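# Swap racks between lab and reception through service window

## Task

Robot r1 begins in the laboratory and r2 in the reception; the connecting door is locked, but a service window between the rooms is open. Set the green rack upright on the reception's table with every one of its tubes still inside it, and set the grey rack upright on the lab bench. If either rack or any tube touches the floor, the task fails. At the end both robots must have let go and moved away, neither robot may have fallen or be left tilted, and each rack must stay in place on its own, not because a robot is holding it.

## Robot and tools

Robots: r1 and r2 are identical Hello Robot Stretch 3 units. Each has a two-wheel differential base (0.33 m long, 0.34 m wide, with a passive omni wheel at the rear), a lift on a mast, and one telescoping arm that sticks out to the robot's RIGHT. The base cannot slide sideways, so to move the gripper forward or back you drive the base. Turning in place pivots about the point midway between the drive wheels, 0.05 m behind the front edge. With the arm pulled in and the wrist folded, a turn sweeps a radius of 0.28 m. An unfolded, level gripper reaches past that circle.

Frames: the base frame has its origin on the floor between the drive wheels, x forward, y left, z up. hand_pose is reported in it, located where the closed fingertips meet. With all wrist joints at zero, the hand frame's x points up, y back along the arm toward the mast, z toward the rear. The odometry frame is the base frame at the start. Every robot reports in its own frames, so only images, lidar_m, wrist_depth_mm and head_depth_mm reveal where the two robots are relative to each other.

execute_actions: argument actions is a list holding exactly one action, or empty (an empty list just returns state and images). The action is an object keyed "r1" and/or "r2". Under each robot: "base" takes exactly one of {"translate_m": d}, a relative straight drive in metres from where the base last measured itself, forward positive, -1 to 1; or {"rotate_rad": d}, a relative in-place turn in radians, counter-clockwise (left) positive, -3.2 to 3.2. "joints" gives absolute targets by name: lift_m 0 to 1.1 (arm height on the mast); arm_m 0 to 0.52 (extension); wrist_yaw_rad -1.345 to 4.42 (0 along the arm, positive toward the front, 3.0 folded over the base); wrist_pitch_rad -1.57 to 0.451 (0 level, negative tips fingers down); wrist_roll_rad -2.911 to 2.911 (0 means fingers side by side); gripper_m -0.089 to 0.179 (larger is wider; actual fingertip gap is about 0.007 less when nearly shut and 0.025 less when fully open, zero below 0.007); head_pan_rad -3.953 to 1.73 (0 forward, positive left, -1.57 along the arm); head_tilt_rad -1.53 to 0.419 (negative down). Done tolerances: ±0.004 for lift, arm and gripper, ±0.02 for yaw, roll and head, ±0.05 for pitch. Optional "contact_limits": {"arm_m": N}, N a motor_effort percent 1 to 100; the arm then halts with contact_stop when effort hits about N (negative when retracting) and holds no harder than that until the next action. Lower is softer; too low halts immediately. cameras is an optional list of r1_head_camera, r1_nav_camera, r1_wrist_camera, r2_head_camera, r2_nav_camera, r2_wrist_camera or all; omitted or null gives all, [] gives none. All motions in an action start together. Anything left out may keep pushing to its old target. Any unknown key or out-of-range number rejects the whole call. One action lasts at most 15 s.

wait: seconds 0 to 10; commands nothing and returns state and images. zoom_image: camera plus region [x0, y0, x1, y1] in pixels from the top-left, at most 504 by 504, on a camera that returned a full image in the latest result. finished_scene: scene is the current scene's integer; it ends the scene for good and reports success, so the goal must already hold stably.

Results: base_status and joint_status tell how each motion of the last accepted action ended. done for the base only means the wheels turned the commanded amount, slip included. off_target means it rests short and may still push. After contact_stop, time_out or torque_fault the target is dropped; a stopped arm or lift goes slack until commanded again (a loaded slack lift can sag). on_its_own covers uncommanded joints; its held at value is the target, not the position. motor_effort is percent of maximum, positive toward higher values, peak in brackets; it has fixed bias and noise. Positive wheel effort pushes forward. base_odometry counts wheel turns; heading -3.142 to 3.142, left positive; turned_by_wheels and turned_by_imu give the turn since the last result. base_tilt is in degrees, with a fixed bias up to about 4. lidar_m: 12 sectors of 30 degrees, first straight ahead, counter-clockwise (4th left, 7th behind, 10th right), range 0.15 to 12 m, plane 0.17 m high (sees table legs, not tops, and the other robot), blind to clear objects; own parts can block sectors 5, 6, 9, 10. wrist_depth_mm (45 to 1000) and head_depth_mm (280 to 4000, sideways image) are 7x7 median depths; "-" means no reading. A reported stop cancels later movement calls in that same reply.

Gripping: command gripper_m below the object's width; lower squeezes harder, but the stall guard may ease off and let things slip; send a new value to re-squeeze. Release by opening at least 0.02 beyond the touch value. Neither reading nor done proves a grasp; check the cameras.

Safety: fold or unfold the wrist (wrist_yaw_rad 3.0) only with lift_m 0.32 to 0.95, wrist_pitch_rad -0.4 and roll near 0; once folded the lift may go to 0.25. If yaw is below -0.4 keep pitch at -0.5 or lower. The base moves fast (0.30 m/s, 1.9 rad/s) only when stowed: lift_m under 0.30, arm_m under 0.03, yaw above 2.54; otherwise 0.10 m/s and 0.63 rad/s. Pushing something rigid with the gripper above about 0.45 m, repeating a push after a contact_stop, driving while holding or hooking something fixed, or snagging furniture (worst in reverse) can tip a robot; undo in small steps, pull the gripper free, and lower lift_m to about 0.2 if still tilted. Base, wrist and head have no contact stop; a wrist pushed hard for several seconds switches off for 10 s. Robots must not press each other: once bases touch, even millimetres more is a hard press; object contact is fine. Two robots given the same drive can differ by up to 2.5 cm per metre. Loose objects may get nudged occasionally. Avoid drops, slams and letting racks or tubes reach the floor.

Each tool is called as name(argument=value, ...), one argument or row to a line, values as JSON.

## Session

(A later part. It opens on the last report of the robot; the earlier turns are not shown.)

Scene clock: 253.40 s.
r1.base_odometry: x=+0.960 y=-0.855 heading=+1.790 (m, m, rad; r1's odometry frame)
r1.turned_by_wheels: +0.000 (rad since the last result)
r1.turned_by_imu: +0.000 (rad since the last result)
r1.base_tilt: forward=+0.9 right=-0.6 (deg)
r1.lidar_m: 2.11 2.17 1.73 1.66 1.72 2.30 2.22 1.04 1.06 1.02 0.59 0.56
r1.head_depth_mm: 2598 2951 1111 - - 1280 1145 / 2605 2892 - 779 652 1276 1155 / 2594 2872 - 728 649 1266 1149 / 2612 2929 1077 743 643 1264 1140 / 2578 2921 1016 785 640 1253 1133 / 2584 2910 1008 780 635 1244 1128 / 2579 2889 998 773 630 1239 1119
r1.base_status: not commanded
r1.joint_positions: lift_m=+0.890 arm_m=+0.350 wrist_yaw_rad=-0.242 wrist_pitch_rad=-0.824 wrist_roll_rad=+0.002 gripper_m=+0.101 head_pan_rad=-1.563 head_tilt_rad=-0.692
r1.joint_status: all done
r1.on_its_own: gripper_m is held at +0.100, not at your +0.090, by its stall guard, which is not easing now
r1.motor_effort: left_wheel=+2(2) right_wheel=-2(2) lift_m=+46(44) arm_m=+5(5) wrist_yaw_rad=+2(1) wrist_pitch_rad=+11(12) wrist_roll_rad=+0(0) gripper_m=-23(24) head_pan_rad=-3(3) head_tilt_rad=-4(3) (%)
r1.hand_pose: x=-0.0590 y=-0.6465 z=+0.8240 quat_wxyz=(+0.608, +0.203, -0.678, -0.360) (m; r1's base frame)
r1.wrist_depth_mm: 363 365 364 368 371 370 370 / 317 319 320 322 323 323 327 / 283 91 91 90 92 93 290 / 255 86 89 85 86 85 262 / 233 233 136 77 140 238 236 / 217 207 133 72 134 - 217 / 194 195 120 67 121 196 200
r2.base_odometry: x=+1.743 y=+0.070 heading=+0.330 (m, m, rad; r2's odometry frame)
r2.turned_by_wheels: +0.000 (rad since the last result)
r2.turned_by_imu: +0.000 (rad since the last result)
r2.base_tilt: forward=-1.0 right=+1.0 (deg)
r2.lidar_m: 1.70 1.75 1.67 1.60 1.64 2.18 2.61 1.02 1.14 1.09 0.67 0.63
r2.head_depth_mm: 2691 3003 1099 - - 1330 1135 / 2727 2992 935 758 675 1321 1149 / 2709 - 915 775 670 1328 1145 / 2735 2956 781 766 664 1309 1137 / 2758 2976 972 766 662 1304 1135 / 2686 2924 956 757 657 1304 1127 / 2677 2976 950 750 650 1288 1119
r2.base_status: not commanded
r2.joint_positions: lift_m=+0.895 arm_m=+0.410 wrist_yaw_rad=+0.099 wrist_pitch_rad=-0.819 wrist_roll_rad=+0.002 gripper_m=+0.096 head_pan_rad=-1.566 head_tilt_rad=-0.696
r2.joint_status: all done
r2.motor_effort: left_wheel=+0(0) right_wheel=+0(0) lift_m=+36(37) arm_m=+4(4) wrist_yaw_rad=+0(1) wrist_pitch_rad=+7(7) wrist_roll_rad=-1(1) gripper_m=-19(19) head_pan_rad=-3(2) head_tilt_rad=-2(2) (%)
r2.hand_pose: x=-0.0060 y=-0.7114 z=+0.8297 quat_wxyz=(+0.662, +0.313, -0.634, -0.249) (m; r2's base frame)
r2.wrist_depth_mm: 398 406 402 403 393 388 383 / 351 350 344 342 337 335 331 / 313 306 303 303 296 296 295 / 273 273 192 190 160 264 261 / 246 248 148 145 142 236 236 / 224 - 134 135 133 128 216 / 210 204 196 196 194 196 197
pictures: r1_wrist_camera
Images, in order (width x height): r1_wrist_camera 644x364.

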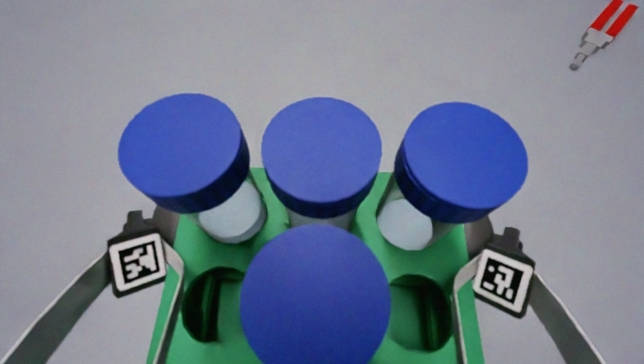

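execute_actions(
  actions=[
    {"r1":{"base":{"translate_m":0.75},"joints":{"lift_m":0.97,"arm_m":0.02,"wrist_yaw_rad":0}},"r2":{"base":{"translate_m":-1.0},"joints":{"lift_m":0.97,"arm_m":0.02,"wrist_yaw_rad":0}}},
  ],
  cameras=["r1_wrist_camera","r2_wrist_camera"],
)

execute_actions(
  actions=[
    {"r1":{"base":{"rotate_rad":-0.735}},"r2":{"base":{"rotate_rad":0.38}}},
  ],
  cameras=["r1_wrist_camera","r2_wrist_camera"],
)

Scene clock: 299.80 s.
r1.base_odometry: x=+0.796 y=-0.123 heading=+1.790 (m, m, rad; r1's odometry frame)
r1.turned_by_wheels: +0.000 (rad since the last result)
r1.turned_by_imu: +0.004 (rad since the last result)
r1.base_tilt: forward=+0.6 right=-0.7 (deg)
r1.lidar_m: 1.36 1.41 1.72 1.67 1.73 2.37 1.76 1.45 0.48 3.10 1.93 1.41
r1.head_depth_mm: 2585 2924 1123 - - - 1115 / 2560 2908 2429 - - - 1090 / 2574 2953 2518 - - - 1126 / 2578 2911 2490 2054 - - 1136 / 2602 2901 2479 1907 435 1257 1136 / 2571 2903 2430 1892 1553 1300 1131 / 2585 2886 2415 1891 1533 1300 1125
r1.base_status: done
r1.joint_positions: lift_m=+0.970 arm_m=+0.020 wrist_yaw_rad=+0.000 wrist_pitch_rad=-0.825 wrist_roll_rad=+0.002 gripper_m=+0.101 head_pan_rad=-1.563 head_tilt_rad=-0.692
r1.joint_status: all done
r1.on_its_own: gripper_m is held at +0.100, not at your +0.090, by its stall guard, which is not easing now
r1.motor_effort: left_wheel=+1(8) right_wheel=-2(3) lift_m=+47(52) arm_m=-3(4) wrist_yaw_rad=+0(1) wrist_pitch_rad=+11(12) wrist_roll_rad=+0(0) gripper_m=-22(22) head_pan_rad=-3(3) head_tilt_rad=-3(4) (%)
r1.hand_pose: x=-0.0216 y=-0.3215 z=+0.9039 quat_wxyz=(+0.647, +0.283, -0.648, -0.284) (m; r1's base frame)
r1.wrist_depth_mm: - - - - - 525 509 / - - - - - 469 444 / - 91 92 90 92 94 384 / - 86 89 85 86 86 355 / - - 136 77 140 409 322 / - 982 133 72 134 - 306 / 917 938 120 67 122 945 958
r2.base_odometry: x=+0.797 y=-0.254 heading=+0.330 (m, m, rad; r2's odometry frame)
r2.turned_by_wheels: +0.000 (rad since the last result)
r2.turned_by_imu: +0.005 (rad since the last result)
r2.base_tilt: forward=-1.0 right=+0.9 (deg)
r2.lidar_m: 2.69 2.28 1.64 1.55 1.59 1.68 1.63 1.68 2.25 0.46 1.15 1.52
r2.head_depth_mm: 2678 3074 2669 - - - 1160 / 2774 3051 2511 - - - 1145 / 2725 3007 2383 - - - 1140 / 2698 2992 2215 830 - 1278 1138 / 2729 2957 968 763 469 1246 1133 / 2726 3045 957 755 717 1308 1127 / 2704 2958 946 751 1403 1288 1118
r2.base_status: done
r2.joint_positions: lift_m=+0.970 arm_m=+0.020 wrist_yaw_rad=+0.001 wrist_pitch_rad=-0.820 wrist_roll_rad=+0.002 gripper_m=+0.096 head_pan_rad=-1.566 head_tilt_rad=-0.696
r2.joint_status: all done
r2.motor_effort: left_wheel=+0(1) right_wheel=+0(7) lift_m=+36(38) arm_m=-4(6) wrist_yaw_rad=-2(4) wrist_pitch_rad=+8(7) wrist_roll_rad=-1(1) gripper_m=-19(19) head_pan_rad=-3(4) head_tilt_rad=-2(2) (%)
r2.hand_pose: x=-0.0214 y=-0.3226 z=+0.9046 quat_wxyz=(+0.648, +0.282, -0.648, -0.282) (m; r2's base frame)
r2.wrist_depth_mm: 555 557 540 575 - - - / 476 472 471 - - - - / 419 406 413 428 - - - / 373 371 194 189 160 - - / - - 148 145 142 - - / - - 133 134 134 127 - / 998 - 959 985 947 954 976
pictures: r1_wrist_camera, r2_wrist_camera
Images, in order (width x height): r1_wrist_camera 644x364, r2_wrist_camera 644x364.

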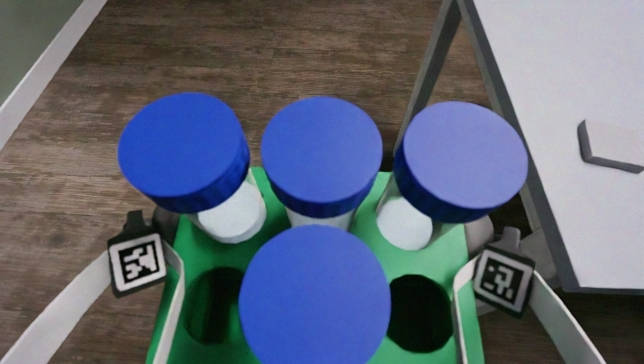

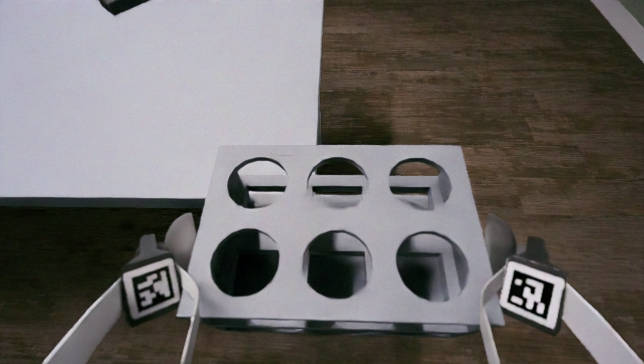

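Scene clock: 301.90 s.
r1.base_odometry: x=+0.796 y=-0.123 heading=+1.056 (m, m, rad; r1's odometry frame)
r1.turned_by_wheels: -0.735 (rad since the last result)
r1.turned_by_imu: -0.739 (rad since the last result)
r1.base_tilt: forward=+0.7 right=-0.6 (deg)
r1.lidar_m: 1.53 1.36 1.36 1.60 1.66 1.67 2.00 2.95 1.76 0.48 1.06 2.51
r1.head_depth_mm: 2763 1544 1122 - - - 1148 / 2990 1529 1098 - - - 1149 / 3285 1500 1042 - - - 1127 / 3469 3546 1032 852 - - 1137 / 3226 3408 1020 766 442 1048 1117 / 2986 3226 1006 803 1505 1306 1126 / 2795 3033 997 1281 1456 1300 1124
r1.base_status: done
r1.joint_positions: lift_m=+0.970 arm_m=+0.020 wrist_yaw_rad=+0.000 wrist_pitch_rad=-0.825 wrist_roll_rad=+0.002 gripper_m=+0.101 head_pan_rad=-1.563 head_tilt_rad=-0.692
r1.joint_status: not commanded
r1.on_its_own: gripper_m is held at +0.100, not at your +0.090, by its stall guard, which is not easing now
r1.motor_effort: left_wheel=+3(9) right_wheel=-4(7) lift_m=+46(46) arm_m=-2(3) wrist_yaw_rad=-1(0) wrist_pitch_rad=+12(11) wrist_roll_rad=+0(0) gripper_m=-23(23) head_pan_rad=-3(3) head_tilt_rad=-2(3) (%)
r1.hand_pose: x=-0.0216 y=-0.3215 z=+0.9039 quat_wxyz=(+0.647, +0.283, -0.648, -0.284) (m; r1's base frame)
r1.wrist_depth_mm: - 532 505 495 495 524 - / - - 430 439 453 - - / - 92 92 90 92 93 - / - 86 89 85 86 85 - / - - 136 77 140 - - / - 995 133 72 134 - - / 931 943 120 67 122 945 947
r2.base_odometry: x=+0.797 y=-0.254 heading=+0.710 (m, m, rad; r2's odometry frame)
r2.turned_by_wheels: +0.380 (rad since the last result)
r2.turned_by_imu: +0.375 (rad since the last result)
r2.base_tilt: forward=-0.9 right=+1.0 (deg)
r2.lidar_m: 2.71 1.73 1.55 1.56 1.78 1.62 1.64 2.00 0.46 0.46 1.36 1.52
r2.head_depth_mm: 2607 2968 1148 - - - 1161 / 2728 2970 1034 - - - 1146 / 2809 3034 989 - - - 1131 / 2928 3110 973 816 - 1278 1141 / 3040 3268 966 764 469 1303 1135 / 3146 1323 965 754 1526 1296 1134 / 3295 1299 950 777 1515 1298 1120
r2.base_status: done
r2.joint_positions: lift_m=+0.970 arm_m=+0.020 wrist_yaw_rad=+0.001 wrist_pitch_rad=-0.820 wrist_roll_rad=+0.002 gripper_m=+0.096 head_pan_rad=-1.566 head_tilt_rad=-0.696
r2.joint_status: not commanded
r2.motor_effort: left_wheel=-2(6) right_wheel=+3(7) lift_m=+36(36) arm_m=-4(3) wrist_yaw_rad=-2(1) wrist_pitch_rad=+8(8) wrist_roll_rad=-1(1) gripper_m=-19(18) head_pan_rad=-3(3) head_tilt_rad=-1(2) (%)
r2.hand_pose: x=-0.0214 y=-0.3226 z=+0.9046 quat_wxyz=(+0.648, +0.282, -0.648, -0.282) (m; r2's base frame)
r2.wrist_depth_mm: 555 554 548 533 527 - - / 492 472 465 462 464 - - / - - 418 409 398 - - / - - 193 190 160 - - / - - 148 145 144 - - / - - 133 134 133 127 - / - - 967 957 973 960 974
pictures: r1_wrist_camera, r2_wrist_camera
Images, in order (width x height): r1_wrist_camera 644x364, r2_wrist_camera 644x364.

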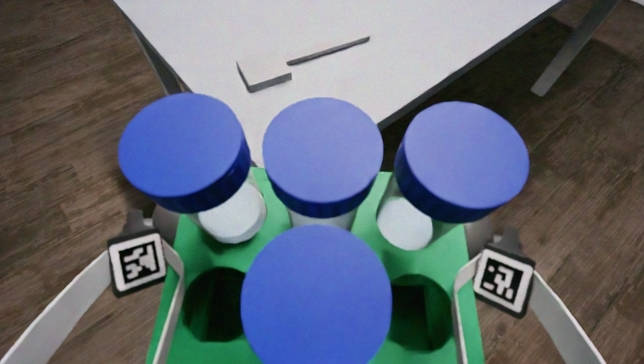

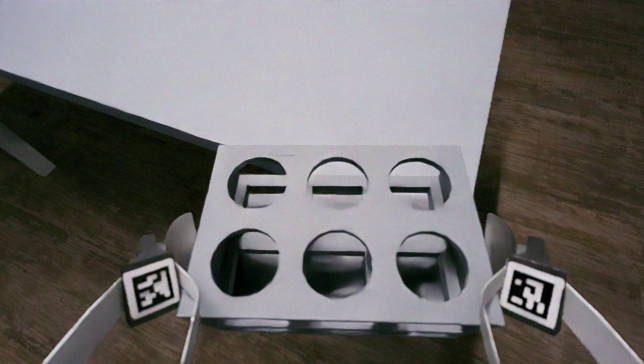

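execute_actions(
  actions=[
    {"r1":{"base":{"translate_m":1.0}},"r2":{"base":{"translate_m":-1.0}}},
  ],
  cameras=[],
)

execute_actions(
  actions=[
    {"r1":{"base":{"rotate_rad":2.295},"joints":{"head_tilt_rad":-0.5}},"r2":{"base":{"rotate_rad":-1.94},"joints":{"head_tilt_rad":-0.5}}},
  ],
)

Scene clock: 319.37 s.
r1.base_odometry: x=+1.289 y=+0.747 heading=+1.056 (m, m, rad; r1's odometry frame)
r1.turned_by_wheels: +0.000 (rad since the last result)
r1.turned_by_imu: +0.005 (rad since the last result)
r1.base_tilt: forward=+0.7 right=-0.6 (deg)
r1.lidar_m: 0.69 0.62 0.62 0.74 1.31 2.33 2.80 1.07 1.10 2.74 2.44 1.13
r1.head_depth_mm: 3425 3535 2699 - - - 1145 / 3335 3524 2674 - - - 1149 / 3010 3345 2531 - - - 1129 / 2756 3067 2469 2063 - - 1135 / 2520 2864 2457 1917 442 1258 1134 / 2348 2617 2440 1891 1546 1307 1130 / 2174 2396 2421 1867 1529 1298 1125
r1.base_status: done
r1.joint_positions: lift_m=+0.970 arm_m=+0.020 wrist_yaw_rad=+0.000 wrist_pitch_rad=-0.825 wrist_roll_rad=+0.002 gripper_m=+0.101 head_pan_rad=-1.563 head_tilt_rad=-0.692
r1.joint_status: not commanded
r1.on_its_own: gripper_m is held at +0.100, not at your +0.090, by its stall guard, which is not easing now
r1.motor_effort: left_wheel=+2(9) right_wheel=-3(4) lift_m=+47(47) arm_m=-3(3) wrist_yaw_rad=+1(0) wrist_pitch_rad=+12(12) wrist_roll_rad=+0(0) gripper_m=-23(22) head_pan_rad=-3(3) head_tilt_rad=-3(3) (%)
r1.hand_pose: x=-0.0216 y=-0.3215 z=+0.9039 quat_wxyz=(+0.647, +0.283, -0.648, -0.284) (m; r1's base frame)
r1.wrist_depth_mm: - - - - - - 684 / - - - - - - - / - 91 91 90 92 93 - / - 86 89 85 86 86 - / - - 136 77 140 - - / - 975 134 72 134 - - / 941 961 120 67 122 951 946
r2.base_odometry: x=+0.039 y=-0.906 heading=+0.710 (m, m, rad; r2's odometry frame)
r2.turned_by_wheels: +0.000 (rad since the last result)
r2.turned_by_imu: +0.004 (rad since the last result)
r2.base_tilt: forward=-0.9 right=+1.0 (deg)
r2.lidar_m: 3.31 2.09 1.90 1.18 0.77 0.70 0.70 0.86 1.67 2.87 1.23 0.96
r2.head_depth_mm: 2347 2622 2656 - - - 1160 / 2417 2706 2523 - - - 1153 / 2515 2826 2417 - - - 1135 / 2550 2922 2399 1998 - 1277 1135 / 2678 2968 2377 1872 468 1312 1137 / 2812 3022 2332 1852 1524 1291 1132 / 2914 3190 2297 1830 1517 1285 1127
r2.base_status: done
r2.joint_positions: lift_m=+0.970 arm_m=+0.020 wrist_yaw_rad=+0.001 wrist_pitch_rad=-0.820 wrist_roll_rad=+0.002 gripper_m=+0.096 head_pan_rad=-1.566 head_tilt_rad=-0.696
r2.joint_status: not commanded
r2.motor_effort: left_wheel=-2(5) right_wheel=+3(4) lift_m=+36(35) arm_m=-3(4) wrist_yaw_rad=-2(2) wrist_pitch_rad=+8(8) wrist_roll_rad=-1(1) gripper_m=-19(19) head_pan_rad=-2(3) head_tilt_rad=-2(2) (%)
r2.hand_pose: x=-0.0214 y=-0.3226 z=+0.9046 quat_wxyz=(+0.648, +0.282, -0.648, -0.282) (m; r2's base frame)
r2.wrist_depth_mm: - - - - - - - / - - - - - - - / - - - - - - - / - - 193 191 160 - - / - - 148 145 143 - - / - - 134 135 133 127 - / - - 933 951 930 972 967
pictures: none
No camera images: the call's "cameras" was empty. Leave "cameras" out to get every camera's image.

Scene clock: 323.97 s.
r1.base_odometry: x=+1.289 y=+0.747 heading=-2.933 (m, m, rad; r1's odometry frame)
r1.turned_by_wheels: +2.295 (rad since the last result)
r1.turned_by_imu: +2.307 (rad since the last result)
r1.base_tilt: forward=+0.7 right=-0.6 (deg)
r1.lidar_m: 2.31 2.41 1.08 1.07 1.11 2.53 2.44 0.88 0.64 0.62 0.64 0.87
r1.head_depth_mm: - - - 993 - - - / - - - 978 - - - / - - 3326 926 742 - - / - 3286 3532 913 735 - - / - - 3246 901 676 411 1009 / - - 3650 896 671 553 1022 / 1225 - 2955 884 667 548 1016
r1.base_status: done
r1.joint_positions: lift_m=+0.970 arm_m=+0.020 wrist_yaw_rad=+0.000 wrist_pitch_rad=-0.825 wrist_roll_rad=+0.002 gripper_m=+0.101 head_pan_rad=-1.563 head_tilt_rad=-0.507
r1.joint_status: all done
r1.on_its_own: gripper_m is held at +0.100, not at your +0.090, by its stall guard, which is not easing now
r1.motor_effort: left_wheel=-4(8) right_wheel=+4(7) lift_m=+46(47) arm_m=-3(3) wrist_yaw_rad=+0(0) wrist_pitch_rad=+12(12) wrist_roll_rad=+0(0) gripper_m=-23(22) head_pan_rad=-3(3) head_tilt_rad=+3(18) (%)
r1.hand_pose: x=-0.0216 y=-0.3215 z=+0.9039 quat_wxyz=(+0.647, +0.283, -0.648, -0.284) (m; r1's base frame)
r1.wrist_depth_mm: 388 390 393 392 400 401 401 / 344 338 344 345 346 348 351 / 304 91 91 90 92 93 310 / 280 86 89 85 86 86 279 / - 865 137 77 140 843 873 / - 993 133 72 134 - - / 937 935 120 67 122 952 949
r2.base_odometry: x=+0.039 y=-0.906 heading=-1.230 (m, m, rad; r2's odometry frame)
r2.turned_by_wheels: -1.940 (rad since the last result)
r2.turned_by_imu: -1.914 (rad since the last result)
r2.base_tilt: forward=-1.0 right=+0.9 (deg)
r2.lidar_m: 2.73 2.97 1.23 0.96 2.71 1.96 1.90 0.98 0.72 0.69 0.72 0.99
r2.head_depth_mm: 551 612 677 744 - - - / 547 613 681 751 - - - / - - 772 782 - - - / - - 3456 878 728 - - / - 3100 3283 870 661 470 1171 / - 2991 3296 856 653 1030 1173 / 1272 1392 1538 855 653 1034 1178
r2.base_status: done
r2.joint_positions: lift_m=+0.970 arm_m=+0.020 wrist_yaw_rad=+0.001 wrist_pitch_rad=-0.820 wrist_roll_rad=+0.002 gripper_m=+0.096 head_pan_rad=-1.566 head_tilt_rad=-0.507
r2.joint_status: all done
r2.motor_effort: left_wheel=+2(5) right_wheel=-3(6) lift_m=+36(36) arm_m=-3(3) wrist_yaw_rad=-1(2) wrist_pitch_rad=+8(8) wrist_roll_rad=-1(1) gripper_m=-19(19) head_pan_rad=-2(3) head_tilt_rad=+5(22) (%)
r2.hand_pose: x=-0.0214 y=-0.3226 z=+0.9046 quat_wxyz=(+0.648, +0.282, -0.648, -0.282) (m; r2's base frame)
r2.wrist_depth_mm: 436 430 420 422 441 449 434 / 372 366 366 359 492 514 508 / 343 335 328 322 331 618 600 / 915 884 193 189 161 779 758 / - - 148 145 143 917 927 / - - 133 134 133 127 - / - - 970 915 993 948 991
pictures: r1_head_camera (sideways: a quarter turn clockwise sets it upright), r1_nav_camera (sideways: a quarter turn counterclockwise sets it upright), r1_wrist_camera, r2_head_camera (sideways: a quarter turn clockwise sets it upright), r2_nav_camera (sideways: a quarter turn counterclockwise sets it upright), r2_wrist_camera
Images, in order (width x height): r1_head_camera 896x504, r1_nav_camera 672x504, r1_wrist_camera 644x364, r2_head_camera 896x504, r2_nav_camera 672x504, r2_wrist_camera 644x364.

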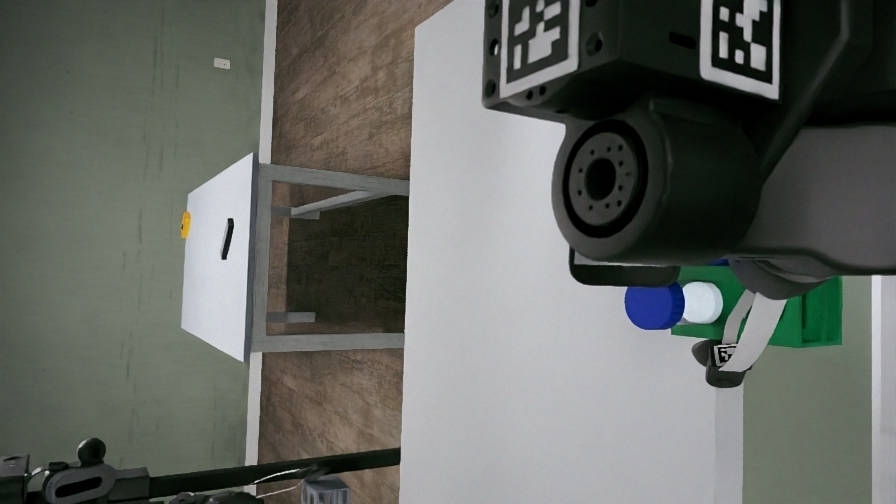

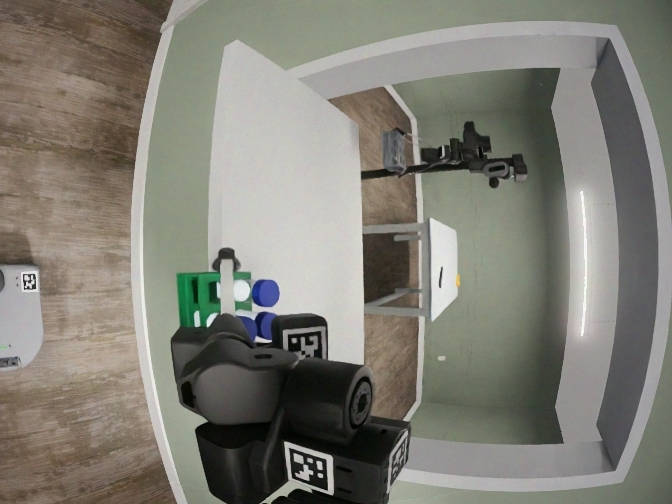

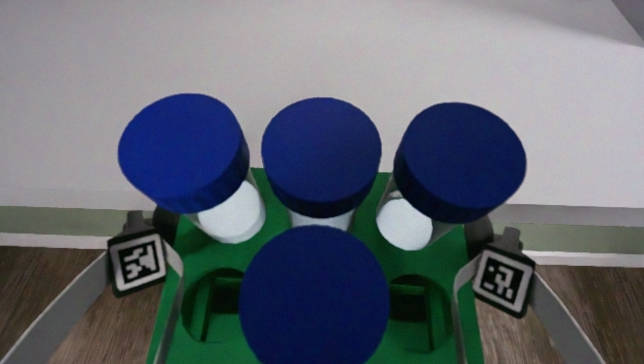

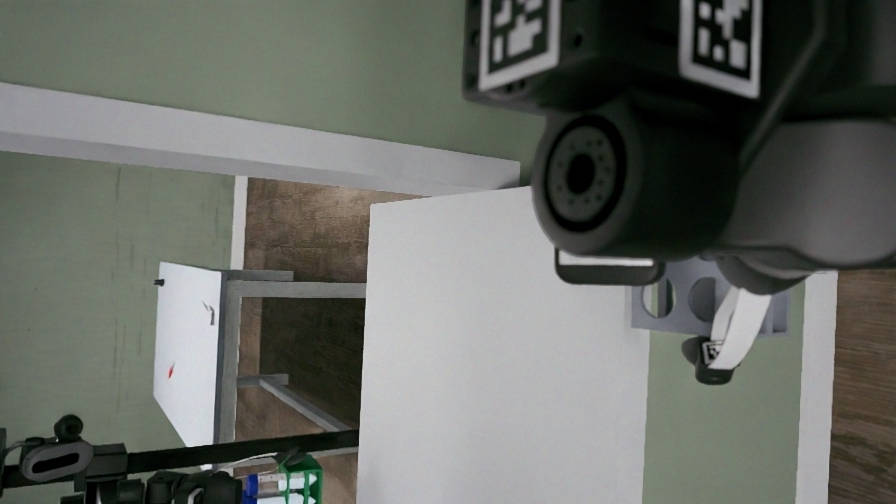

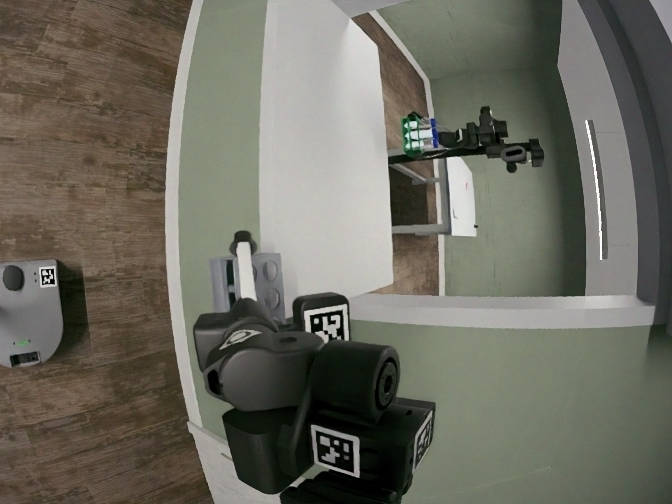

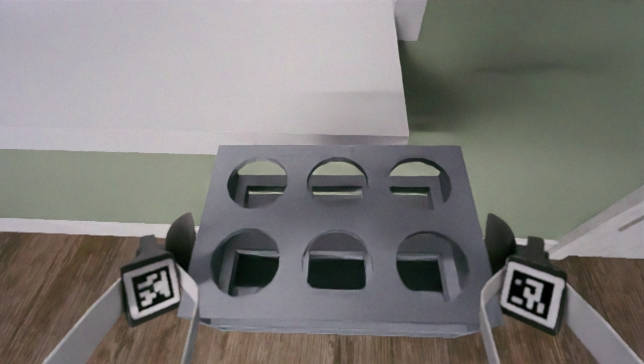

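execute_actions(
  actions=[
    {"r1":{"base":{"translate_m":-0.07},"joints":{"arm_m":0.44}},"r2":{"base":{"translate_m":0.13},"joints":{"arm_m":0.46}}},
  ],
)

Scene clock: 337.37 s.
r1.base_odometry: x=+1.357 y=+0.762 heading=-2.933 (m, m, rad; r1's odometry frame)
r1.turned_by_wheels: +0.000 (rad since the last result)
r1.turned_by_imu: +0.000 (rad since the last result)
r1.base_tilt: forward=+0.7 right=-0.7 (deg)
r1.lidar_m: 2.31 2.49 1.09 1.17 1.08 2.46 2.37 0.88 0.64 0.62 0.64 0.87
r1.head_depth_mm: - - - - 685 572 1048 / - - - 895 694 567 1042 / - - - 882 687 563 1037 / - 3273 3496 774 682 559 1035 / - 3171 3426 859 675 555 1030 / - - 3419 894 671 551 1024 / 1246 - 3154 883 664 548 1020
r1.base_status: done
r1.joint_positions: lift_m=+0.970 arm_m=+0.440 wrist_yaw_rad=+0.000 wrist_pitch_rad=-0.825 wrist_roll_rad=+0.002 gripper_m=+0.101 head_pan_rad=-1.563 head_tilt_rad=-0.507
r1.joint_status: all done
r1.on_its_own: gripper_m is held at +0.100, not at your +0.090, by its stall guard, which is not easing now
r1.motor_effort: left_wheel=-3(9) right_wheel=+4(3) lift_m=+46(46) arm_m=+5(7) wrist_yaw_rad=+0(0) wrist_pitch_rad=+12(12) wrist_roll_rad=+0(0) gripper_m=-22(23) head_pan_rad=-3(3) head_tilt_rad=+3(3) (%)
r1.hand_pose: x=-0.0216 y=-0.7409 z=+0.9038 quat_wxyz=(+0.647, +0.283, -0.648, -0.284) (m; r1's base frame)
r1.wrist_depth_mm: - - - - - - - / 340 341 340 344 340 343 - / 302 92 91 90 92 94 308 / 273 86 89 84 86 85 278 / 246 249 136 77 140 254 251 / 232 220 134 72 135 - 231 / 206 206 120 67 122 209 213
r2.base_odometry: x=+0.082 y=-1.028 heading=-1.230 (m, m, rad; r2's odometry frame)
r2.turned_by_wheels: +0.000 (rad since the last result)
r2.turned_by_imu: +0.000 (rad since the last result)
r2.base_tilt: forward=-0.9 right=+0.9 (deg)
r2.lidar_m: 2.71 2.83 1.15 0.96 2.88 2.09 2.03 0.99 0.72 0.70 0.72 0.99
r2.head_depth_mm: - 652 - 780 869 1016 1196 / - - 3396 843 674 1015 1184 / - - 3214 810 670 1021 1183 / - - 3530 801 663 1026 1172 / - 3053 3489 865 658 1022 1166 / - 2677 3094 863 657 1033 1176 / 1281 - 3366 852 650 1034 1183
r2.base_status: done
r2.joint_positions: lift_m=+0.970 arm_m=+0.460 wrist_yaw_rad=+0.001 wrist_pitch_rad=-0.820 wrist_roll_rad=+0.002 gripper_m=+0.096 head_pan_rad=-1.566 head_tilt_rad=-0.507
r2.joint_status: all done
r2.motor_effort: left_wheel=+2(5) right_wheel=-3(4) lift_m=+36(35) arm_m=+4(1) wrist_yaw_rad=-1(2) wrist_pitch_rad=+8(8) wrist_roll_rad=-1(1) gripper_m=-18(19) head_pan_rad=-2(3) head_tilt_rad=+4(4) (%)
r2.hand_pose: x=-0.0215 y=-0.7619 z=+0.9045 quat_wxyz=(+0.648, +0.282, -0.649, -0.282) (m; r2's base frame)
r2.wrist_depth_mm: - - - - - - - / 368 365 359 359 354 361 - / 323 320 318 314 310 310 - / 288 283 192 190 160 274 - / 257 260 148 144 143 248 237 / 235 - 134 134 133 127 220 / 219 213 205 204 203 205 206
pictures: r1_head_camera (sideways: a quarter turn clockwise sets it upright), r1_nav_camera (sideways: a quarter turn counterclockwise sets it upright), r1_wrist_camera, r2_head_camera (sideways: a quarter turn clockwise sets it upright), r2_nav_camera (sideways: a quarter turn counterclockwise sets it upright), r2_wrist_camera
Images, in order (width x height): r1_head_camera 896x504, r1_nav_camera 672x504, r1_wrist_camera 644x364, r2_head_camera 896x504, r2_nav_camera 672x504, r2_wrist_camera 644x364.

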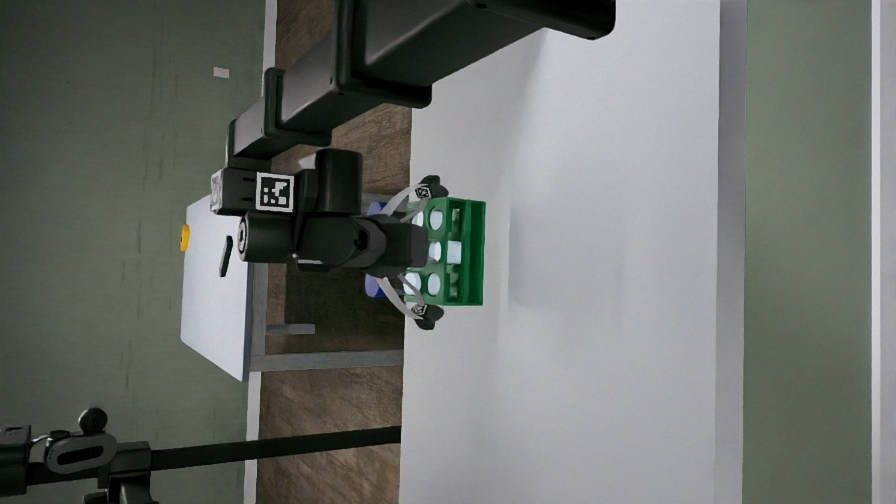

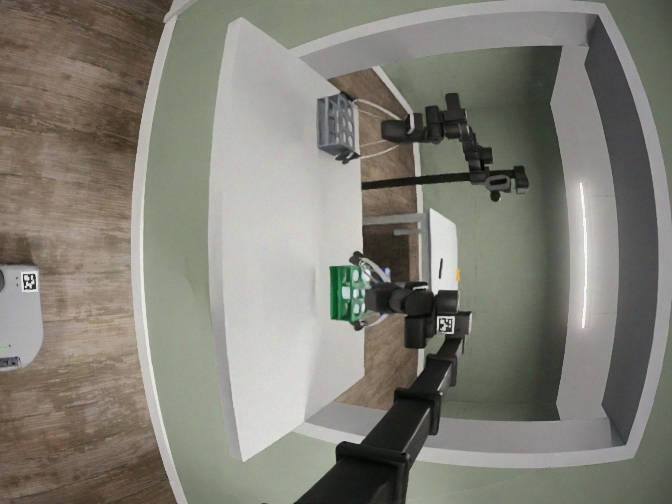

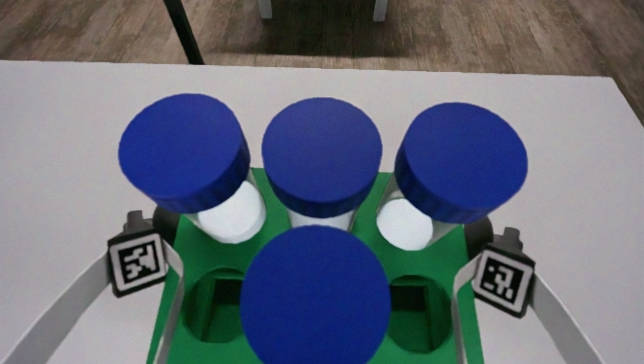

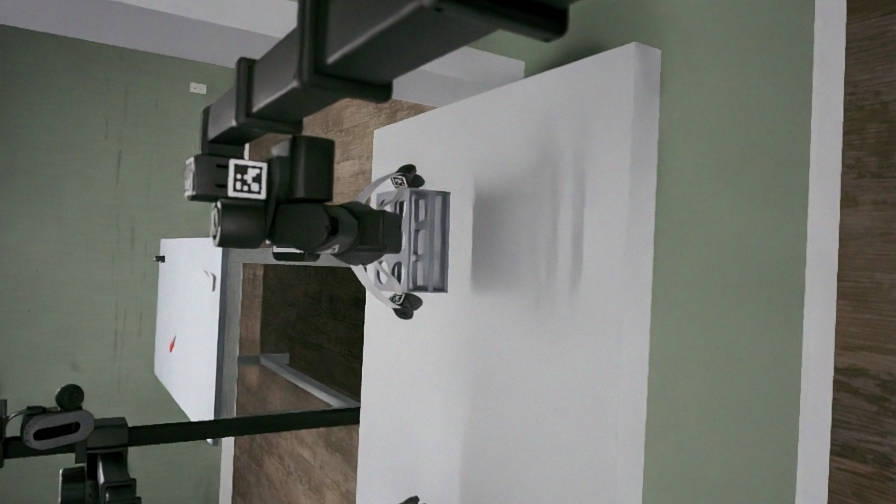

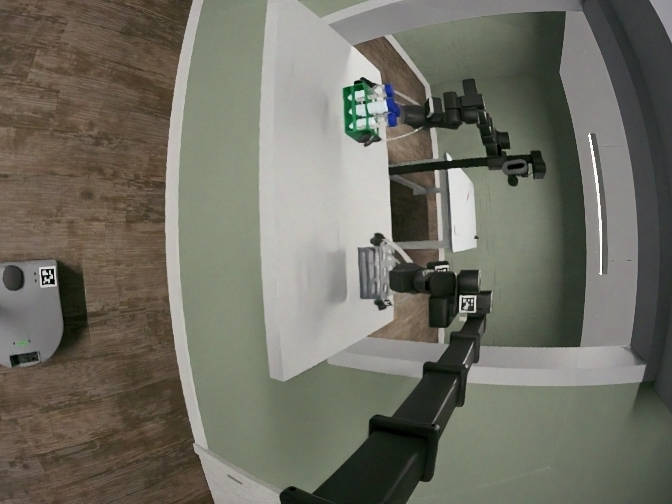

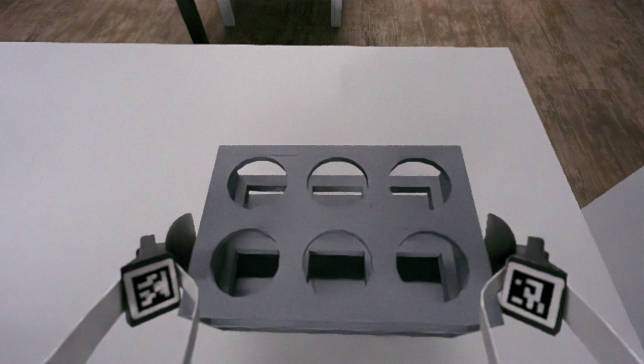

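execute_actions(
  actions=[
    {"r1":{"joints":{"lift_m":0.925}},"r2":{"joints":{"lift_m":0.928}}},
  ],
  cameras=["r1_wrist_camera","r2_wrist_camera"],
)

execute_actions(
  actions=[
    {"r1":{"joints":{"gripper_m":0.179}},"r2":{"joints":{"gripper_m":0.179}}},
  ],
  cameras=["r1_wrist_camera","r2_wrist_camera"],
)

Scene clock: 344.27 s.
r1.base_odometry: x=+1.357 y=+0.762 heading=-2.933 (m, m, rad; r1's odometry frame)
r1.turned_by_wheels: +0.000 (rad since the last result)
r1.turned_by_imu: +0.000 (rad since the last result)
r1.base_tilt: forward=+0.9 right=-0.6 (deg)
r1.lidar_m: 2.31 2.48 1.09 1.16 1.08 2.46 2.37 0.88 0.64 0.61 0.64 0.87
r1.head_depth_mm: - - - - - 555 1046 / - - - 886 691 567 1042 / - - - 882 687 564 1035 / - 3282 3640 787 681 559 1030 / - 3209 3446 881 676 556 1029 / - - 3408 893 670 552 1021 / 1255 - 3158 886 664 549 1016
r1.base_status: not commanded
r1.joint_positions: lift_m=+0.925 arm_m=+0.440 wrist_yaw_rad=+0.000 wrist_pitch_rad=-0.809 wrist_roll_rad=+0.002 gripper_m=+0.101 head_pan_rad=-1.563 head_tilt_rad=-0.507
r1.joint_status: all done
r1.on_its_own: gripper_m is held at +0.100, not at your +0.090, by its stall guard, which is not easing now
r1.motor_effort: left_wheel=-3(3) right_wheel=+3(3) lift_m=+28(37) arm_m=+5(5) wrist_yaw_rad=+0(1) wrist_pitch_rad=+4(11) wrist_roll_rad=+0(0) gripper_m=-23(23) head_pan_rad=-3(3) head_tilt_rad=+3(3) (%)
r1.hand_pose: x=-0.0216 y=-0.7441 z=+0.8619 quat_wxyz=(+0.649, +0.278, -0.650, -0.279) (m; r1's base frame)
r1.wrist_depth_mm: - - - - - - - / 284 283 287 288 287 291 293 / 252 96 94 93 94 97 256 / 226 222 98 87 94 220 230 / 206 207 136 76 147 212 207 / 189 182 134 70 134 - 190 / 170 170 118 66 135 171 175
r2.base_odometry: x=+0.082 y=-1.028 heading=-1.230 (m, m, rad; r2's odometry frame)
r2.turned_by_wheels: +0.000 (rad since the last result)
r2.turned_by_imu: +0.000 (rad since the last result)
r2.base_tilt: forward=-1.0 right=+0.9 (deg)
r2.lidar_m: 2.72 2.83 1.15 0.96 2.88 2.09 2.03 0.99 0.72 0.70 0.72 0.99
r2.head_depth_mm: - 652 678 - - 1041 1190 / - - - 852 674 1022 1195 / - - - 850 670 1023 1189 / - - 3265 828 665 1027 1186 / - 3069 3518 872 659 1028 1169 / - 2627 3029 860 654 1034 1176 / 1321 - 3362 853 650 1043 1185
r2.base_status: not commanded
r2.joint_positions: lift_m=+0.928 arm_m=+0.460 wrist_yaw_rad=+0.001 wrist_pitch_rad=-0.814 wrist_roll_rad=+0.002 gripper_m=+0.096 head_pan_rad=-1.566 head_tilt_rad=-0.507
r2.joint_status: all done
r2.motor_effort: left_wheel=+2(2) right_wheel=-2(3) lift_m=+17(35) arm_m=+4(4) wrist_yaw_rad=-1(1) wrist_pitch_rad=+5(8) wrist_roll_rad=-1(1) gripper_m=-19(18) head_pan_rad=-4(3) head_tilt_rad=+4(4) (%)
r2.hand_pose: x=-0.0215 y=-0.7630 z=+0.8643 quat_wxyz=(+0.649, +0.280, -0.649, -0.280) (m; r2's base frame)
r2.wrist_depth_mm: 358 356 350 347 339 - - / 309 304 300 299 294 290 - / 269 265 261 261 257 257 - / 236 235 195 192 163 228 225 / 213 213 149 145 143 204 205 / 194 - 134 135 134 127 187 / 180 176 170 169 167 169 170
pictures: r1_wrist_camera, r2_wrist_camera
Images, in order (width x height): r1_wrist_camera 644x364, r2_wrist_camera 644x364.

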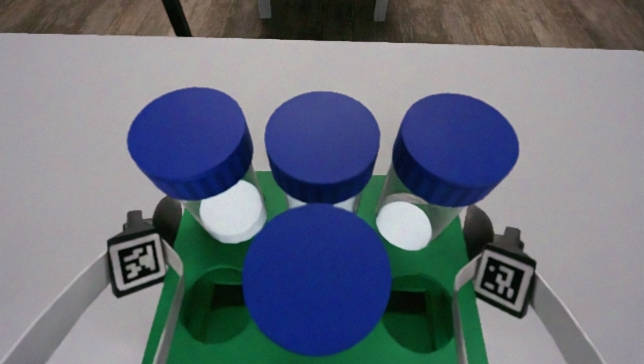

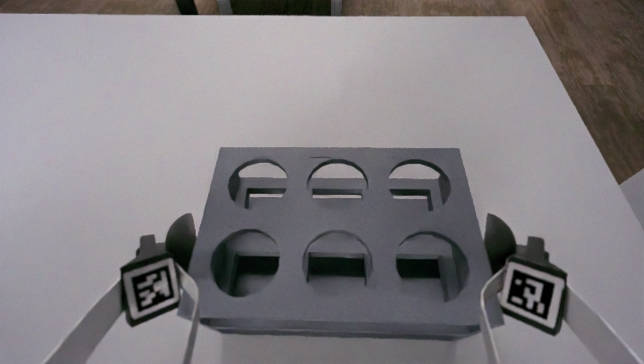

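Scene clock: 345.60 s.
r1.base_odometry: x=+1.357 y=+0.762 heading=-2.933 (m, m, rad; r1's odometry frame)
r1.turned_by_wheels: +0.000 (rad since the last result)
r1.turned_by_imu: +0.000 (rad since the last result)
r1.base_tilt: forward=+0.7 right=-0.8 (deg)
r1.lidar_m: 2.31 2.49 1.09 1.17 1.08 2.46 2.37 0.88 0.64 0.62 0.64 0.87
r1.head_depth_mm: - - - - - 555 1047 / - - - 886 689 567 1040 / - - - 878 688 563 1038 / - 3275 3707 789 681 560 1035 / - 3221 3435 860 674 556 1028 / - - 3388 894 670 552 1022 / 1255 - 3168 887 664 549 1018
r1.base_status: not commanded
r1.joint_positions: lift_m=+0.925 arm_m=+0.440 wrist_yaw_rad=+0.000 wrist_pitch_rad=-0.814 wrist_roll_rad=+0.002 gripper_m=+0.179 head_pan_rad=-1.563 head_tilt_rad=-0.507
r1.joint_status: all done
r1.motor_effort: left_wheel=-3(3) right_wheel=+4(3) lift_m=+30(30) arm_m=+5(5) wrist_yaw_rad=+0(0) wrist_pitch_rad=+6(8) wrist_roll_rad=+0(0) gripper_m=+1(97) head_pan_rad=-3(2) head_tilt_rad=+3(2) (%)
r1.hand_pose: x=-0.0216 y=-0.7432 z=+0.8611 quat_wxyz=(+0.649, +0.280, -0.650, -0.281) (m; r1's base frame)
r1.wrist_depth_mm: - 929 - - - - - / 283 283 284 283 285 288 286 / 247 98 95 94 96 99 254 / 224 222 141 88 122 220 228 / 203 204 137 76 147 209 208 / - 182 149 70 134 182 190 / 171 167 119 116 124 171 174
r2.base_odometry: x=+0.082 y=-1.028 heading=-1.230 (m, m, rad; r2's odometry frame)
r2.turned_by_wheels: +0.000 (rad since the last result)
r2.turned_by_imu: +0.000 (rad since the last result)
r2.base_tilt: forward=-1.0 right=+0.9 (deg)
r2.lidar_m: 2.72 2.82 1.15 0.96 2.89 2.09 2.03 0.98 0.72 0.70 0.72 0.99
r2.head_depth_mm: - 651 679 - - 1046 1188 / - - - 849 674 1025 1185 / - - - 849 672 1023 1180 / - - 3315 830 665 1026 1175 / - 3014 3482 866 660 1029 1176 / - 2608 3010 859 657 1033 1169 / 1317 - 3393 820 650 1035 1184
r2.base_status: not commanded
r2.joint_positions: lift_m=+0.928 arm_m=+0.460 wrist_yaw_rad=+0.001 wrist_pitch_rad=-0.815 wrist_roll_rad=+0.002 gripper_m=+0.179 head_pan_rad=-1.566 head_tilt_rad=-0.507
r2.joint_status: all done
r2.motor_effort: left_wheel=+2(2) right_wheel=-3(2) lift_m=+19(19) arm_m=+4(4) wrist_yaw_rad=-1(1) wrist_pitch_rad=+6(6) wrist_roll_rad=-1(1) gripper_m=+0(85) head_pan_rad=-2(2) head_tilt_rad=+4(4) (%)
r2.hand_pose: x=-0.0215 y=-0.7629 z=+0.8642 quat_wxyz=(+0.649, +0.280, -0.649, -0.280) (m; r2's base frame)
r2.wrist_depth_mm: 358 352 348 344 338 - - / 304 301 301 297 292 290 - / 267 263 264 258 259 256 - / 237 235 197 191 165 225 224 / 212 214 149 146 145 202 204 / 195 - 131 133 134 132 188 / 175 177 169 167 167 168 168
pictures: r1_wrist_camera, r2_wrist_camera
Images, in order (width x height): r1_wrist_camera 644x364, r2_wrist_camera 644x364.

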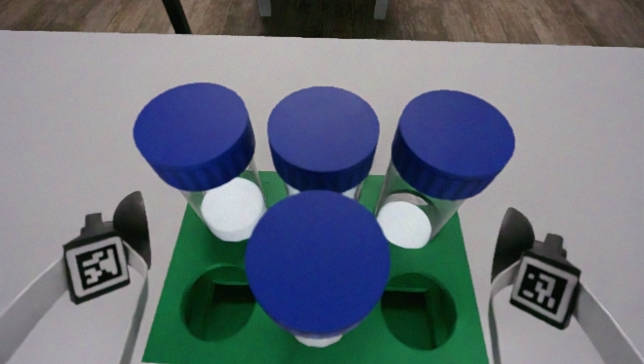

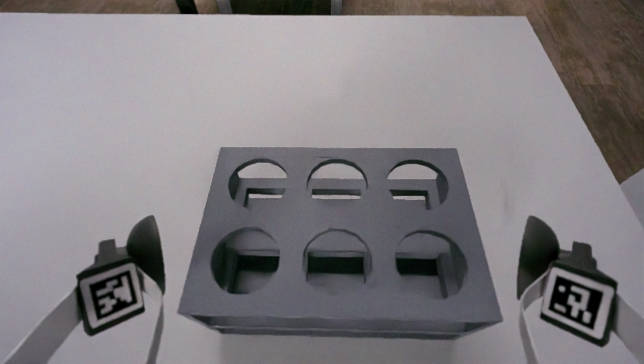

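execute_actions(
  actions=[
    {"r1":{"joints":{"arm_m":0.25}},"r2":{"joints":{"arm_m":0.28}}},
  ],
  cameras=[],
)

execute_actions(
  actions=[
    {"r1":{"base":{"translate_m":0.41}},"r2":{"base":{"translate_m":0.415}}},
  ],
  cameras=["r1_wrist_camera","r2_wrist_camera","r1_head_camera","r2_head_camera"],
)

Scene clock: 357.73 s.
r1.base_odometry: x=+1.357 y=+0.762 heading=-2.933 (m, m, rad; r1's odometry frame)
r1.turned_by_wheels: +0.000 (rad since the last result)
r1.turned_by_imu: +0.000 (rad since the last result)
r1.base_tilt: forward=+0.8 right=-0.8 (deg)
r1.lidar_m: 2.31 2.49 1.08 1.16 1.08 2.47 2.37 0.88 0.64 0.62 0.64 0.87
r1.head_depth_mm: - - - 2866 - 569 1059 / - - - - 670 567 1042 / - - 3831 - 662 563 1040 / - 3253 3490 815 636 560 1032 / - 3190 3436 864 654 556 1028 / - - 3368 896 671 552 1020 / 1254 - 3196 887 665 548 1019
r1.base_status: not commanded
r1.joint_positions: lift_m=+0.925 arm_m=+0.250 wrist_yaw_rad=+0.000 wrist_pitch_rad=-0.813 wrist_roll_rad=+0.002 gripper_m=+0.179 head_pan_rad=-1.563 head_tilt_rad=-0.507
r1.joint_status: all done
r1.motor_effort: left_wheel=-3(3) right_wheel=+4(3) lift_m=+30(30) arm_m=-3(0) wrist_yaw_rad=+1(0) wrist_pitch_rad=+6(6) wrist_roll_rad=+0(0) gripper_m=+0(0) head_pan_rad=-3(4) head_tilt_rad=+3(4) (%)
r1.hand_pose: x=-0.0216 y=-0.5539 z=+0.8612 quat_wxyz=(+0.649, +0.279, -0.650, -0.280) (m; r1's base frame)
r1.wrist_depth_mm: 323 326 317 233 260 332 334 / 282 285 277 248 274 287 288 / 252 253 252 251 255 255 256 / 225 226 227 227 227 230 230 / 205 206 205 205 206 210 208 / - 185 187 188 189 187 190 / 172 173 172 173 174 175 174
r2.base_odometry: x=+0.082 y=-1.028 heading=-1.230 (m, m, rad; r2's odometry frame)
r2.turned_by_wheels: +0.000 (rad since the last result)
r2.turned_by_imu: +0.001 (rad since the last result)
r2.base_tilt: forward=-1.0 right=+0.9 (deg)
r2.lidar_m: 2.72 2.83 1.15 0.95 2.89 2.09 2.03 0.99 0.72 0.69 0.72 0.99
r2.head_depth_mm: - 651 680 - - 1014 1193 / - - - 792 672 1019 1180 / - - - - 670 1023 1180 / - - 3583 - 644 1020 1171 / - 3103 3540 871 660 1022 1166 / - 2613 3067 861 653 1035 1171 / 1317 1417 3180 849 650 1028 1175
r2.base_status: not commanded
r2.joint_positions: lift_m=+0.928 arm_m=+0.280 wrist_yaw_rad=+0.001 wrist_pitch_rad=-0.814 wrist_roll_rad=+0.002 gripper_m=+0.179 head_pan_rad=-1.566 head_tilt_rad=-0.507
r2.joint_status: all done
r2.motor_effort: left_wheel=+2(1) right_wheel=-1(2) lift_m=+19(19) arm_m=-3(4) wrist_yaw_rad=-1(1) wrist_pitch_rad=+5(6) wrist_roll_rad=-1(1) gripper_m=+0(0) head_pan_rad=-2(3) head_tilt_rad=+4(3) (%)
r2.hand_pose: x=-0.0215 y=-0.5838 z=+0.8643 quat_wxyz=(+0.649, +0.280, -0.649, -0.280) (m; r2's base frame)
r2.wrist_depth_mm: 359 355 352 246 290 339 246 / 306 305 296 273 279 292 244 / 270 266 263 262 258 256 242 / 239 235 235 234 230 228 232 / 214 216 210 209 209 206 205 / 196 - 192 190 189 188 190 / 175 176 176 175 173 173 168
pictures: none
No camera images: the call's "cameras" was empty. Leave "cameras" out to get every camera's image.

Scene clock: 362.93 s.
r1.base_odometry: x=+0.956 y=+0.677 heading=-2.933 (m, m, rad; r1's odometry frame)
r1.turned_by_wheels: +0.000 (rad since the last result)
r1.turned_by_imu: +0.001 (rad since the last result)
r1.base_tilt: forward=+0.8 right=-0.7 (deg)
r1.lidar_m: 1.99 2.06 2.80 1.05 2.20 2.89 2.48 0.88 0.64 0.61 0.64 0.87
r1.head_depth_mm: 1244 - 3709 2876 - 570 1055 / - 1419 2372 - 671 567 1031 / - 2971 3584 - 660 562 1032 / - - 3494 934 636 559 1025 / - - 3709 903 654 556 1024 / - - 3382 816 671 551 1017 / 488 531 579 640 738 799 1011
r1.base_status: done
r1.joint_positions: lift_m=+0.925 arm_m=+0.250 wrist_yaw_rad=+0.000 wrist_pitch_rad=-0.813 wrist_roll_rad=+0.002 gripper_m=+0.179 head_pan_rad=-1.563 head_tilt_rad=-0.507
r1.joint_status: not commanded
r1.motor_effort: left_wheel=-4(5) right_wheel=+3(9) lift_m=+31(30) arm_m=-3(3) wrist_yaw_rad=+1(0) wrist_pitch_rad=+5(6) wrist_roll_rad=+0(0) gripper_m=+1(0) head_pan_rad=-3(3) head_tilt_rad=+2(2) (%)
r1.hand_pose: x=-0.0216 y=-0.5539 z=+0.8612 quat_wxyz=(+0.649, +0.279, -0.650, -0.280) (m; r1's base frame)
r1.wrist_depth_mm: 217 325 324 317 319 329 332 / 219 280 276 206 208 287 290 / 220 253 246 235 220 257 255 / 225 226 226 227 226 230 230 / 209 205 205 207 206 210 209 / - 184 187 188 190 187 190 / 173 173 173 174 174 174 175
r2.base_odometry: x=+0.221 y=-1.419 heading=-1.230 (m, m, rad; r2's odometry frame)
r2.turned_by_wheels: +0.000 (rad since the last result)
r2.turned_by_imu: -0.001 (rad since the last result)
r2.base_tilt: forward=-1.0 right=+0.9 (deg)
r2.lidar_m: 2.31 2.40 0.99 0.99 3.46 2.52 2.43 0.99 0.72 0.70 0.72 0.99
r2.head_depth_mm: 1335 1405 - - - 1017 1183 / - - - 789 675 1022 1185 / - 3206 - - 668 1027 1182 / - 3183 3833 - 647 1028 1175 / - - 3056 869 659 1025 1177 / - - 3459 858 656 1031 1178 / - - 2839 808 650 1037 1173
r2.base_status: done
r2.joint_positions: lift_m=+0.928 arm_m=+0.280 wrist_yaw_rad=+0.001 wrist_pitch_rad=-0.814 wrist_roll_rad=+0.002 gripper_m=+0.179 head_pan_rad=-1.566 head_tilt_rad=-0.507
r2.joint_status: not commanded
r2.motor_effort: left_wheel=+2(4) right_wheel=-2(3) lift_m=+19(20) arm_m=-3(3) wrist_yaw_rad=+0(0) wrist_pitch_rad=+5(5) wrist_roll_rad=-1(1) gripper_m=+0(0) head_pan_rad=-3(4) head_tilt_rad=+4(3) (%)
r2.hand_pose: x=-0.0215 y=-0.5838 z=+0.8643 quat_wxyz=(+0.649, +0.280, -0.649, -0.280) (m; r2's base frame)
r2.wrist_depth_mm: 335 355 347 176 229 337 331 / 305 305 303 197 197 293 289 / 269 264 264 229 230 256 252 / 238 233 234 232 229 229 227 / 215 216 211 210 208 206 205 / 197 - 193 190 189 188 189 / 175 178 175 175 174 173 168
pictures: r1_head_camera (sideways: a quarter turn clockwise sets it upright), r1_wrist_camera, r2_head_camera (sideways: a quarter turn clockwise sets it upright), r2_wrist_camera
Images, in order (width x height): r1_head_camera 896x504, r1_wrist_camera 644x364, r2_head_camera 896x504, r2_wrist_camera 644x364.

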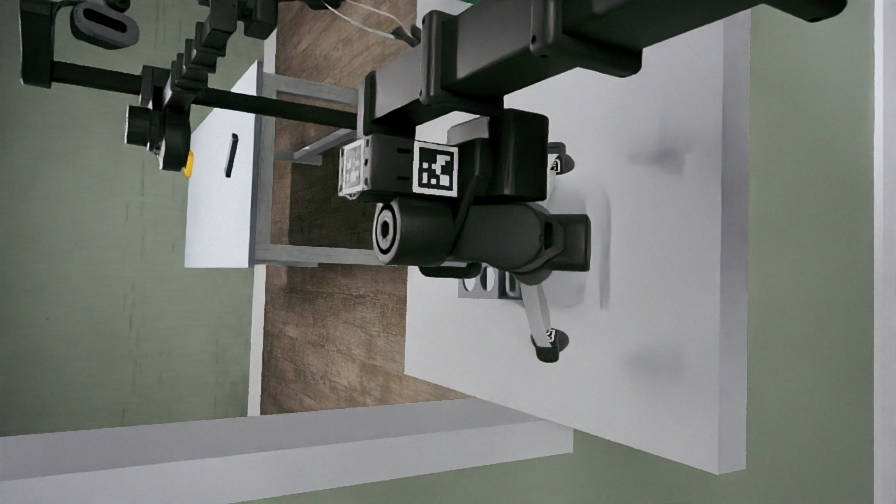

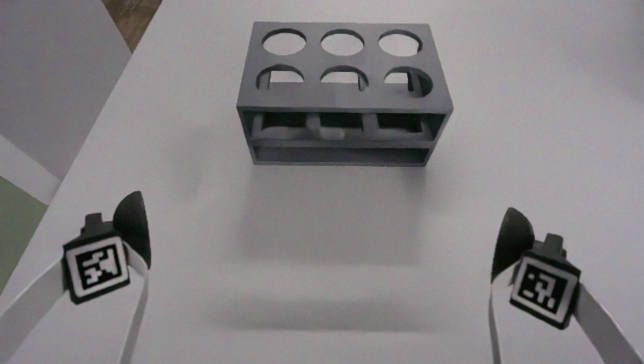

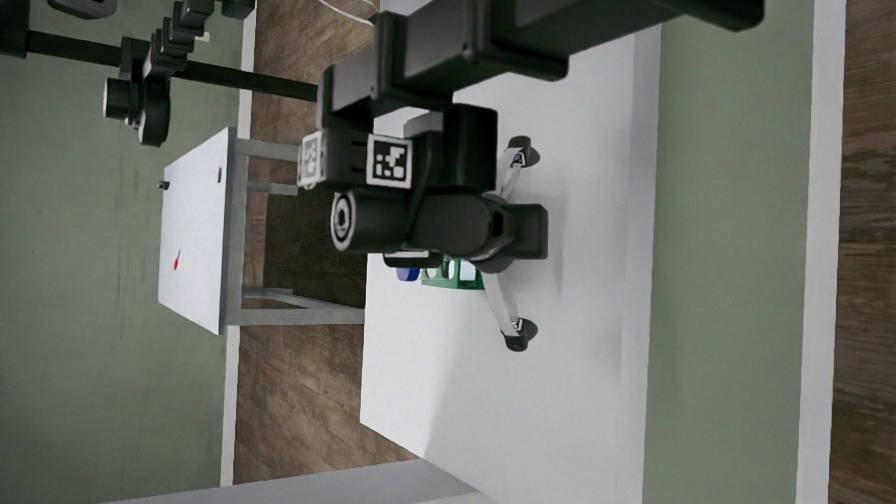

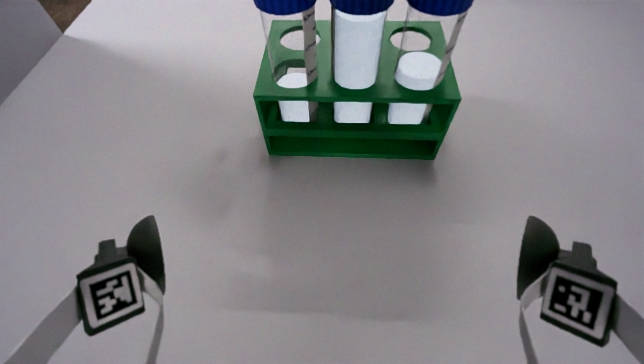

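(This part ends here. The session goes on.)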